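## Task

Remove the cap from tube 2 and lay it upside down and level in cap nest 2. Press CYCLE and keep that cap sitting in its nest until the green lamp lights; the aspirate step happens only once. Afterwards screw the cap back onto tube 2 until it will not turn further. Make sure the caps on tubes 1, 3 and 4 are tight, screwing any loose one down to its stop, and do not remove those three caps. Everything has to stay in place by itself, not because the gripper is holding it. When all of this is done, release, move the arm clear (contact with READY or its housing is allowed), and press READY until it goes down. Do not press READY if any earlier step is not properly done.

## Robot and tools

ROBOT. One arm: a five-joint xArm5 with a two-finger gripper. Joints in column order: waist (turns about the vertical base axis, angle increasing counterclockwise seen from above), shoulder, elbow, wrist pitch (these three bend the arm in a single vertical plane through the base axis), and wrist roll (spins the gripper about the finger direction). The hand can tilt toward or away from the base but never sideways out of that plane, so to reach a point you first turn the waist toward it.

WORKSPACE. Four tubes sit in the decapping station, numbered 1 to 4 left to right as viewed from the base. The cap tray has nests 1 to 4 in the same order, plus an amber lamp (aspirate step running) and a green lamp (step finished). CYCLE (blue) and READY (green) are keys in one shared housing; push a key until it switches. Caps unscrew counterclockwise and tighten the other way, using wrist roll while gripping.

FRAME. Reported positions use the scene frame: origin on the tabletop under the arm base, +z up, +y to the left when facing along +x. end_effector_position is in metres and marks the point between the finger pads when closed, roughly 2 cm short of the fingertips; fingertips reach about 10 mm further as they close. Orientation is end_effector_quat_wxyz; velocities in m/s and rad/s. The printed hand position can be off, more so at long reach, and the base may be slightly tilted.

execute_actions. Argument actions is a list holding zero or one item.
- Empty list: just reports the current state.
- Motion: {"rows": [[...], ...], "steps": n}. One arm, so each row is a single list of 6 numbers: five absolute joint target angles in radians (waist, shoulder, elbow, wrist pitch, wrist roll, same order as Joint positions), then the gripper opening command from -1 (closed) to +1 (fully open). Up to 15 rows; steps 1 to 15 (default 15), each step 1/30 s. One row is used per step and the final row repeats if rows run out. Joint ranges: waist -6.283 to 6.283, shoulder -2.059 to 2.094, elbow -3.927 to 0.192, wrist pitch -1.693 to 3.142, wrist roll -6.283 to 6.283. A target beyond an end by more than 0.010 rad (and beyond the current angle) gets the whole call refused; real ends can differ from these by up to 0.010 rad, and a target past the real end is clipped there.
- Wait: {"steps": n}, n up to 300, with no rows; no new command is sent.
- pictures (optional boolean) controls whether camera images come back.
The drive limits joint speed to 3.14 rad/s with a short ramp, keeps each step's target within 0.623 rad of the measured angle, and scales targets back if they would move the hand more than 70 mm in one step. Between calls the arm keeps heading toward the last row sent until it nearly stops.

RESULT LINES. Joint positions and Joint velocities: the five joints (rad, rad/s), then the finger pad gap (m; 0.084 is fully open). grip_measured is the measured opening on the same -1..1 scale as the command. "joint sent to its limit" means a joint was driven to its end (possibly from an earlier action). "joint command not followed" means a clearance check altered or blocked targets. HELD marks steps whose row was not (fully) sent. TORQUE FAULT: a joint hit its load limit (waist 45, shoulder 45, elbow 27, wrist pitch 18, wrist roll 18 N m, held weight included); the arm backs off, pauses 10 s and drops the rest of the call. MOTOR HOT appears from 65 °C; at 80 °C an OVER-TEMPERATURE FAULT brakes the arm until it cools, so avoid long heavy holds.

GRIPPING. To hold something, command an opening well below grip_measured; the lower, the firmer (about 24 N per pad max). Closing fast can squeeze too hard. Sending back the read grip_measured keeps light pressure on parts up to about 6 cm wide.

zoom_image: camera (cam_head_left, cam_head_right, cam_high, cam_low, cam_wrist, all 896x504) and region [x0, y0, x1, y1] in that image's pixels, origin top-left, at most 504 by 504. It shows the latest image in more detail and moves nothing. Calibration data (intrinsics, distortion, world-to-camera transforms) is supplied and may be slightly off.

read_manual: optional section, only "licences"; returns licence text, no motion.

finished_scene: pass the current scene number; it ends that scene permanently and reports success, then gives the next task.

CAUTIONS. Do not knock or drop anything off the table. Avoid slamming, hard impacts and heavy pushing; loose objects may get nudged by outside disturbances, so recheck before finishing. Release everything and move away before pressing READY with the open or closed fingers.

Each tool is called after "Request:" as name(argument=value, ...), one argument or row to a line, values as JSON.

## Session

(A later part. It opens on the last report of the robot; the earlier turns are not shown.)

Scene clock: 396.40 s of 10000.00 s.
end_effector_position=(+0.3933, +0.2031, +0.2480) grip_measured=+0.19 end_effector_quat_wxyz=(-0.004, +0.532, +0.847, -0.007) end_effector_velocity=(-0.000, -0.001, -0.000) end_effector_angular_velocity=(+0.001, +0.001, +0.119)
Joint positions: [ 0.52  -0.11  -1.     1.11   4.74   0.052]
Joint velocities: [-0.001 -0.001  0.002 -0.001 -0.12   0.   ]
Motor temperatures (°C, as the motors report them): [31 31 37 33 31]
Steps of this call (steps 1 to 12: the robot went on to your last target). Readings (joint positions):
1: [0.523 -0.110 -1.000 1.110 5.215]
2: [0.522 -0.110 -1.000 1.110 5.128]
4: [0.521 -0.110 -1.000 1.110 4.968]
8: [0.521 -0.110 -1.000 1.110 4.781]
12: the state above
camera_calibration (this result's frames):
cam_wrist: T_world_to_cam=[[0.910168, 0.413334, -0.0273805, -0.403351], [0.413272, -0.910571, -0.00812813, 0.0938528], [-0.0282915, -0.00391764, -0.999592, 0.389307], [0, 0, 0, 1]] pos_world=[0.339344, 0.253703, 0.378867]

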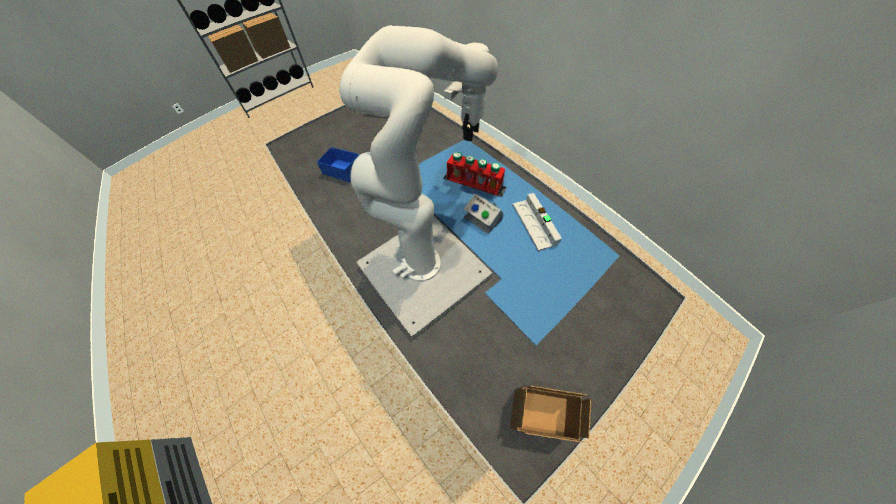

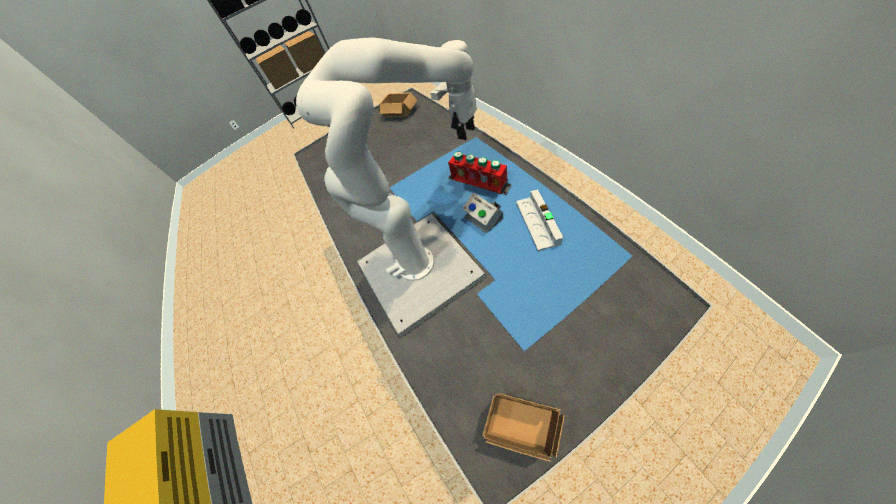

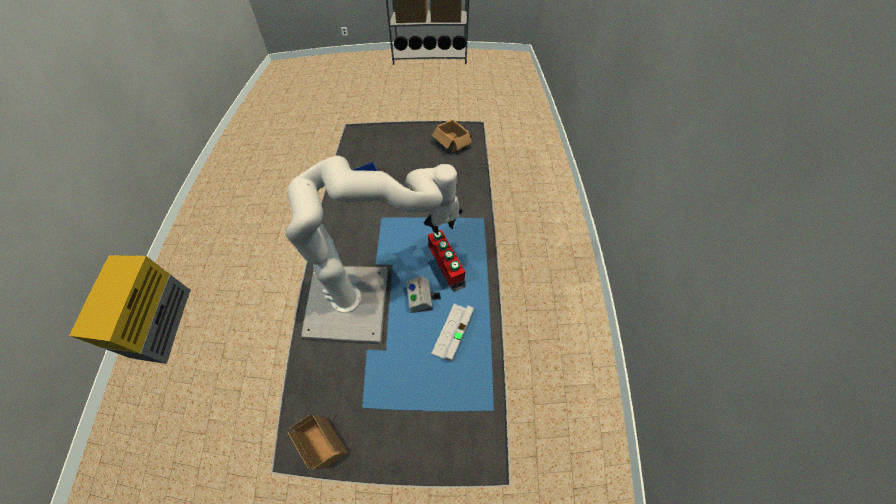

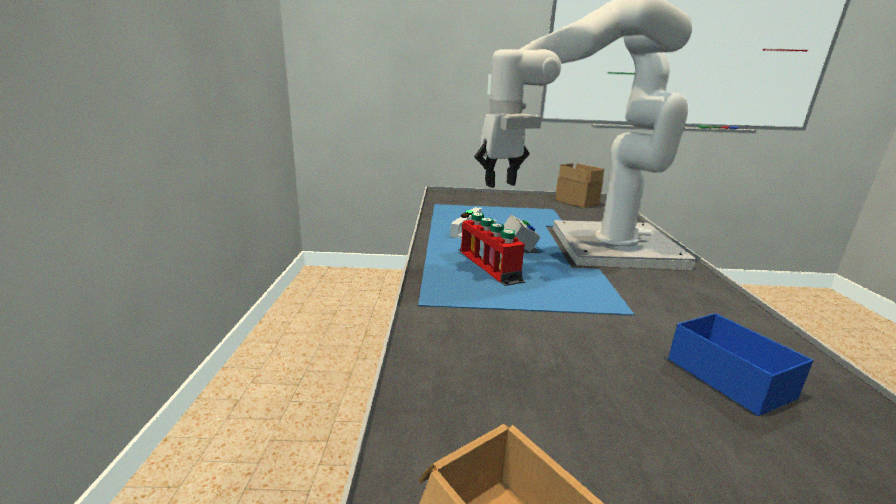

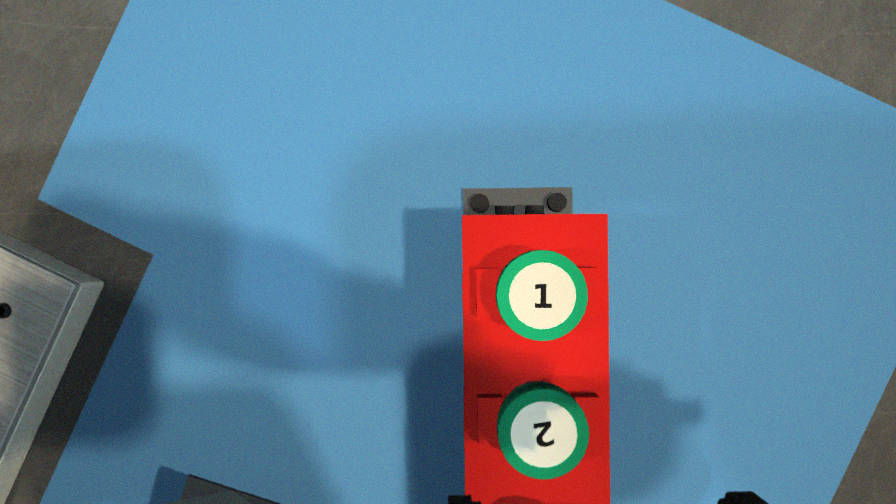

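Cap 1 crept only ~10°, so it is tight. Moving to READY.

Request:
execute_actions(
  actions=[
    {"rows":[[0.4,-0.4,-0.6,1.0,4.71,-1],[0.025,-0.8,-0.1,0.7,4.71,-1]],"steps":15},
  ],
  pictures=false,
)

Request:
execute_actions(
  actions=[
    {"steps":15},
  ],
  pictures=false,
)

Request:
execute_actions(
  actions=[
    {"rows":[[0.025,-0.754,-0.03,0.584,4.71,-1],[0.025,-0.754,-0.03,0.584,4.71,-1],[0.025,-0.754,-0.03,0.584,4.71,-1],[0.025,-0.754,-0.03,0.584,4.71,-1],[0.025,-0.754,-0.03,0.584,4.71,-1],[0.025,-0.68,-0.028,0.51,4.71,-1],[0.025,-0.68,-0.028,0.51,4.71,-1],[0.025,-0.61,-0.027,0.438,4.71,-1]],"steps":15},
  ],
)

Request:
zoom_image(
  camera="cam_head_right",
  region=[430,160,530,250],
)

Scene clock: 401.53 s of 10000.00 s.
end_effector_position=(+0.3577, +0.0746, +0.2290) grip_measured=-1.00 end_effector_quat_wxyz=(+0.046, +0.632, +0.772, +0.054) end_effector_velocity=(-0.188, -0.243, -0.178) end_effector_angular_velocity=(+0.005, -0.080, -0.529)
Joint positions: [ 0.247 -0.492 -0.55   0.884  4.718  0.   ]
Joint velocities: [-0.549 -0.757  1.132 -0.452 -0.02   0.   ]
Motor temperatures (°C, as the motors report them): [31 31 38 33 31]
Steps of this call (steps 1 to 30: the robot went on to your last target; steps 31 to 139: nothing new was sent; steps 140 to 154: all 15 steps of this action). Readings (joint positions):
140: [0.520 -0.110 -1.000 1.110 4.730]
141: [0.519 -0.112 -0.997 1.109 4.730]
143: [0.505 -0.143 -0.957 1.093 4.728]
147: [0.395 -0.285 -0.815 1.006 4.724]
154: the state above

Scene clock: 402.03 s of 10000.00 s.
end_effector_position=(+0.2777, -0.0027, +0.1518) grip_measured=-1.00 end_effector_quat_wxyz=(+0.068, +0.708, +0.701, +0.062) end_effector_velocity=(-0.013, -0.016, -0.014) end_effector_angular_velocity=(-0.002, -0.045, -0.056)
Joint positions: [ 0.03  -0.792 -0.111  0.705  4.71   0.   ]
Joint velocities: [-0.057 -0.084  0.102 -0.062 -0.001  0.   ]
Motor temperatures (°C, as the motors report them): [31 31 38 33 31]
Steps of this call (steps 1 to 15: the robot went on to your last target). Readings (joint positions):
1: [0.229 -0.517 -0.513 0.869 4.718]
2: [0.210 -0.543 -0.475 0.853 4.717]
4: [0.173 -0.594 -0.400 0.823 4.716]
8: [0.098 -0.698 -0.248 0.761 4.713]
15: the state above

Scene clock: 402.53 s of 10000.00 s.
end_effector_position=(+0.2711, -0.0044, +0.1016) grip_measured=-1.00 end_effector_quat_wxyz=(+0.067, +0.709, +0.699, +0.061) end_effector_velocity=(+0.010, -0.000, -0.022) end_effector_angular_velocity=(-0.000, -0.025, -0.002)
Joint positions: [ 0.025 -0.623 -0.028  0.454  4.71   0.   ]
Joint velocities: [-0.     0.162  0.004 -0.192  0.002  0.   ]
Motor temperatures (°C, as the motors report them): [31 31 38 33 31]
Steps of this call (steps 1 to 15: all 15 steps of this action). Readings (joint positions):
1: [0.029 -0.795 -0.108 0.703 4.710]
2: [0.028 -0.795 -0.105 0.698 4.710]
4: [0.027 -0.785 -0.084 0.662 4.710]
8: [0.026 -0.746 -0.039 0.587 4.710]
15: the state above
camera_calibration (this result's frames):
cam_wrist: T_world_to_cam=[[0.984752, -0.0371412, 0.169955, -0.252656], [-0.0368362, -0.999309, -0.00494878, 0.075471], [0.170021, -0.00138717, -0.985439, 0.183559], [0, 0, 0, 1]] pos_world=[0.220375, 0.0662895, 0.2242]

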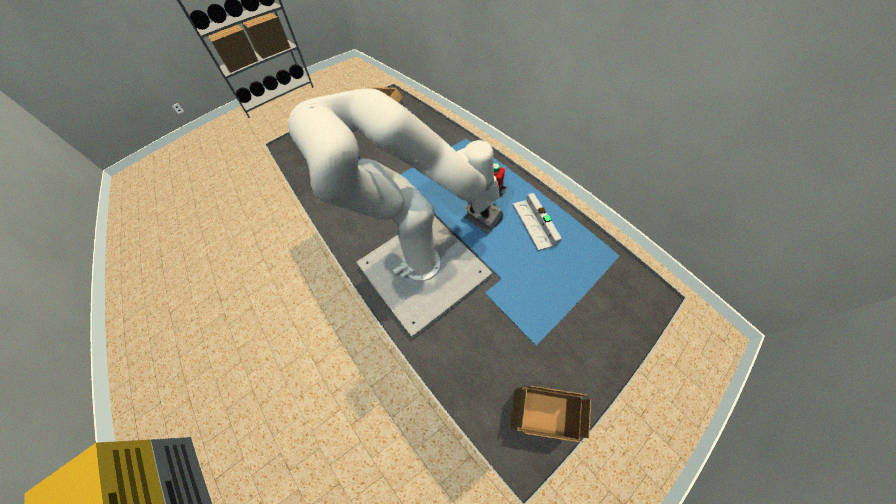

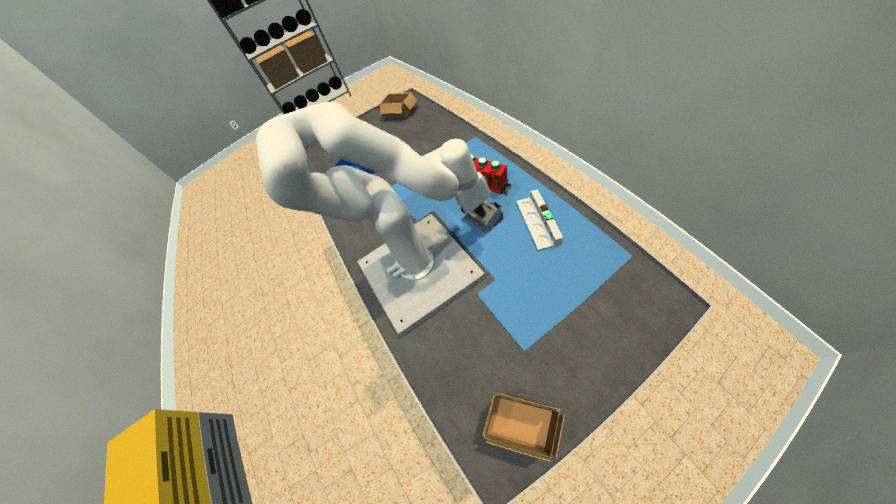

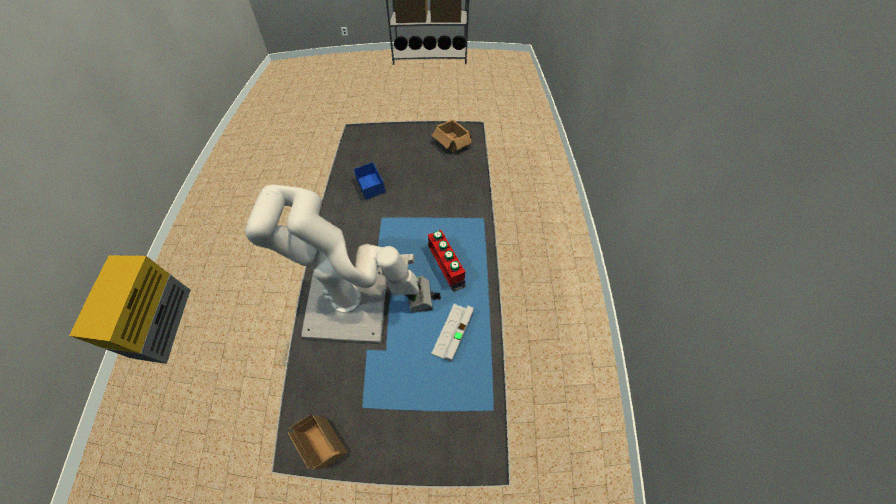

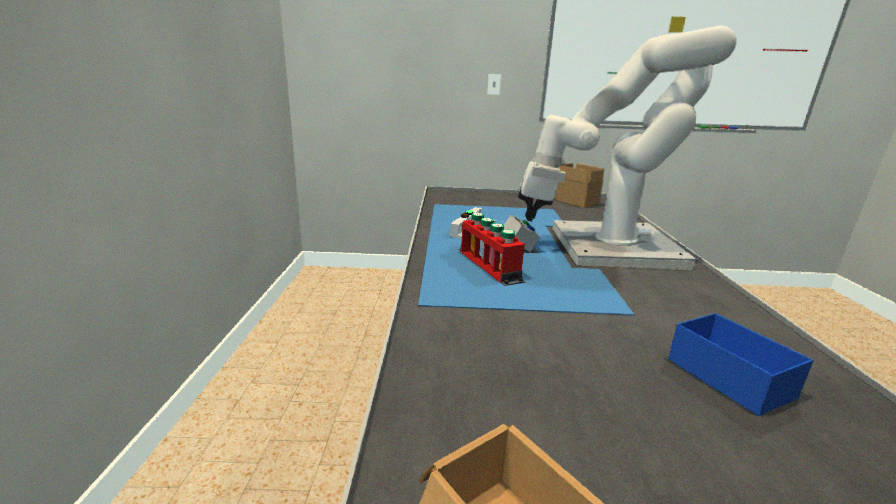

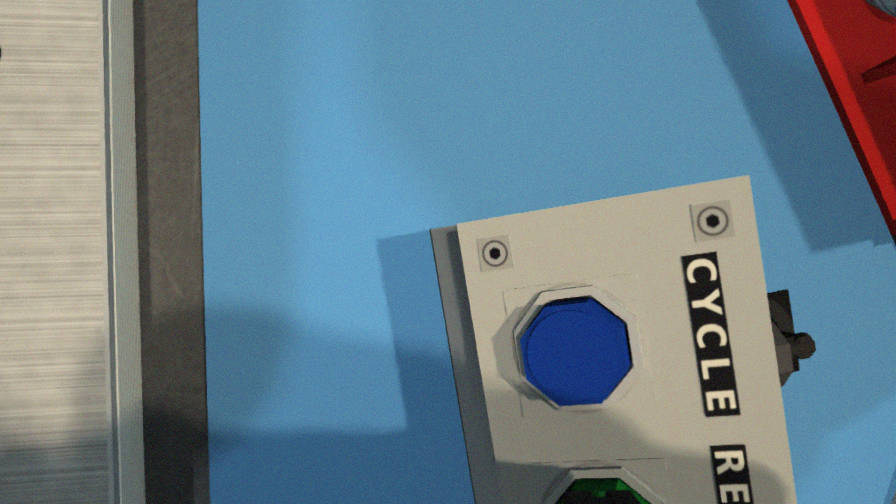

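Region (430, 160, 530, 250) of cam_head_right's 896x504 image, scaled by 5.040, with more detail than that image has; it fills the top 454 rows of this view, and the rest is white.

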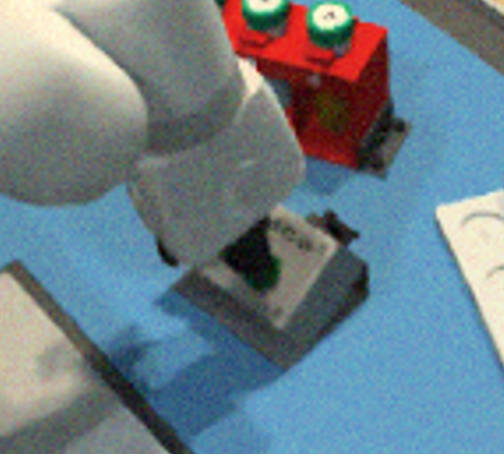

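Request:
execute_actions(
  actions=[
    {"rows":[[0.025,-0.59,-0.0265,0.418,4.71,-1],[0.025,-0.59,-0.0265,0.418,4.71,-1],[0.025,-0.57,-0.026,0.397,4.71,-1],[0.025,-0.57,-0.026,0.397,4.71,-1],[0.025,-0.55,-0.0255,0.377,4.71,-1],[0.025,-0.55,-0.0255,0.377,4.71,-1],[0.025,-0.55,-0.0255,0.377,4.71,-1],[0.025,-0.535,-0.025,0.36,4.71,-1]],"steps":15},
  ],
)

Scene clock: 405.30 s of 10000.00 s.
end_effector_position=(+0.2735, -0.0046, +0.0882) grip_measured=-1.00 end_effector_quat_wxyz=(+0.068, +0.709, +0.699, +0.062) end_effector_velocity=(+0.000, -0.000, +0.000) end_effector_angular_velocity=(-0.000, +0.000, -0.000)
Joint positions: [ 0.025 -0.535 -0.025  0.36   4.71   0.   ]
Joint velocities: [-0.001 -0.001 -0.     0.001 -0.     0.   ]
Motor temperatures (°C, as the motors report them): [31 31 37 33 31]
The task's run ended inside this call: 5 steps that you had sent did not run.
Steps of this call (steps 1 to 30: the robot went on to your last target; steps 31 to 73: nothing new was sent; steps 74 to 83: the first 10 steps of this action). Readings (joint positions):
74: [0.025 -0.610 -0.027 0.438 4.710]
75: [0.025 -0.608 -0.027 0.436 4.710]
77: [0.025 -0.599 -0.027 0.426 4.710]
81: [0.025 -0.568 -0.026 0.395 4.710]
83: [0.025 -0.554 -0.026 0.381 4.710]
camera_calibration (this result's frames):
cam_wrist: T_world_to_cam=[[0.984275, -0.0372308, 0.172677, -0.252809], [-0.0369227, -0.999306, -0.00499687, 0.0753454], [0.172743, -0.00145742, -0.984966, 0.169136], [0, 0, 0, 1]] pos_world=[0.222398, 0.0661274, 0.210624]
The task's run has ended: the event that ends the task has happened.

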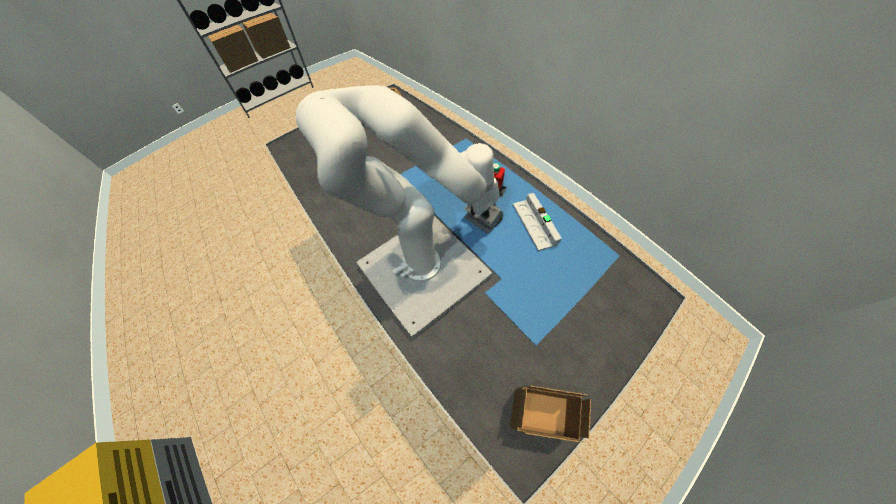

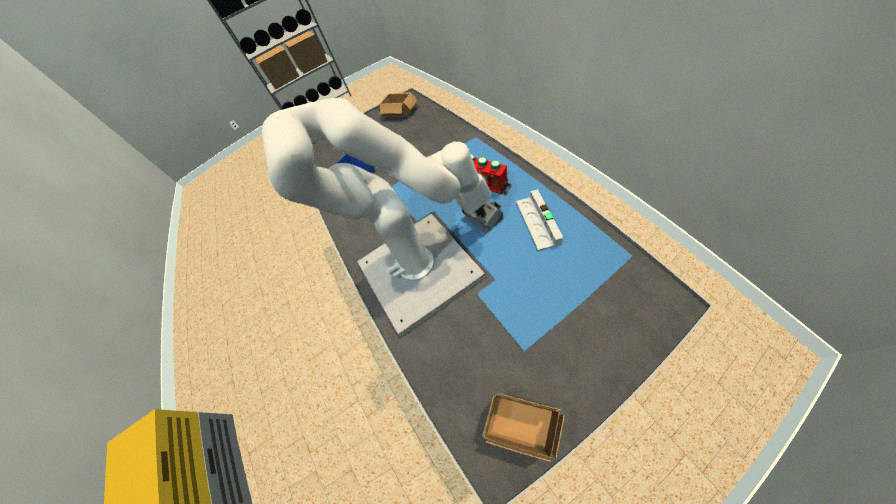

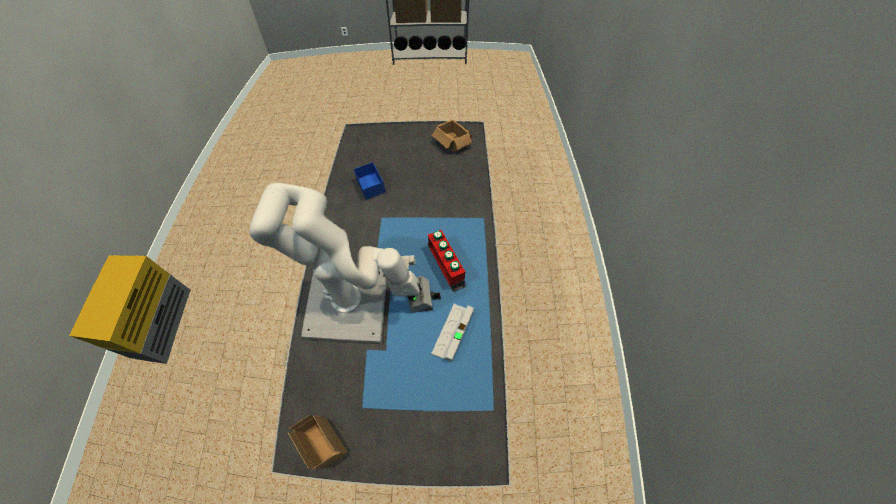

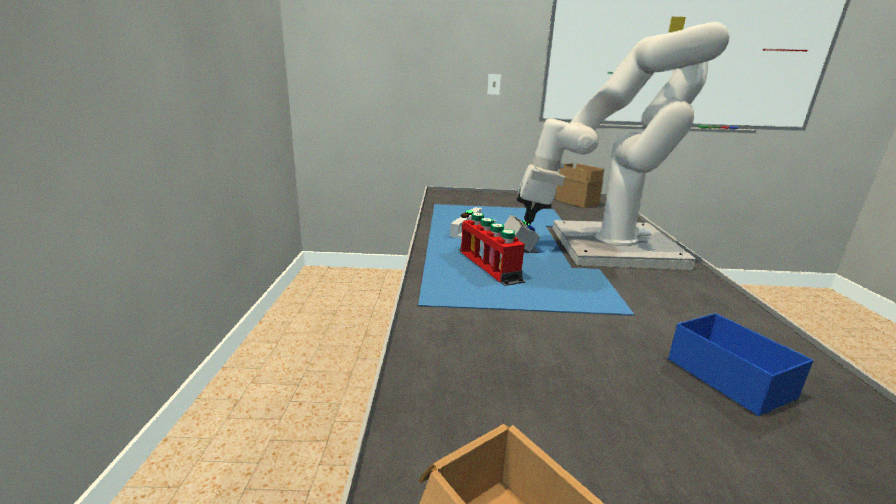

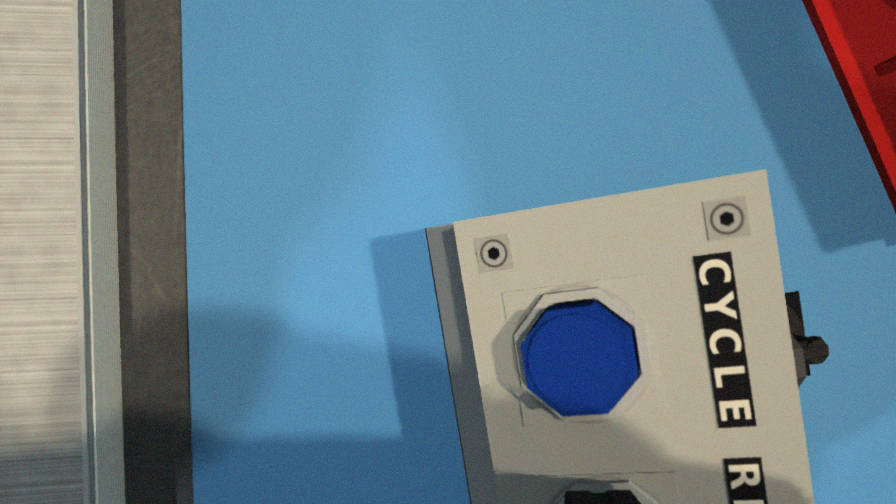

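Request:
finished_scene(
  scene=2,
)

The scene is finished: the task was done.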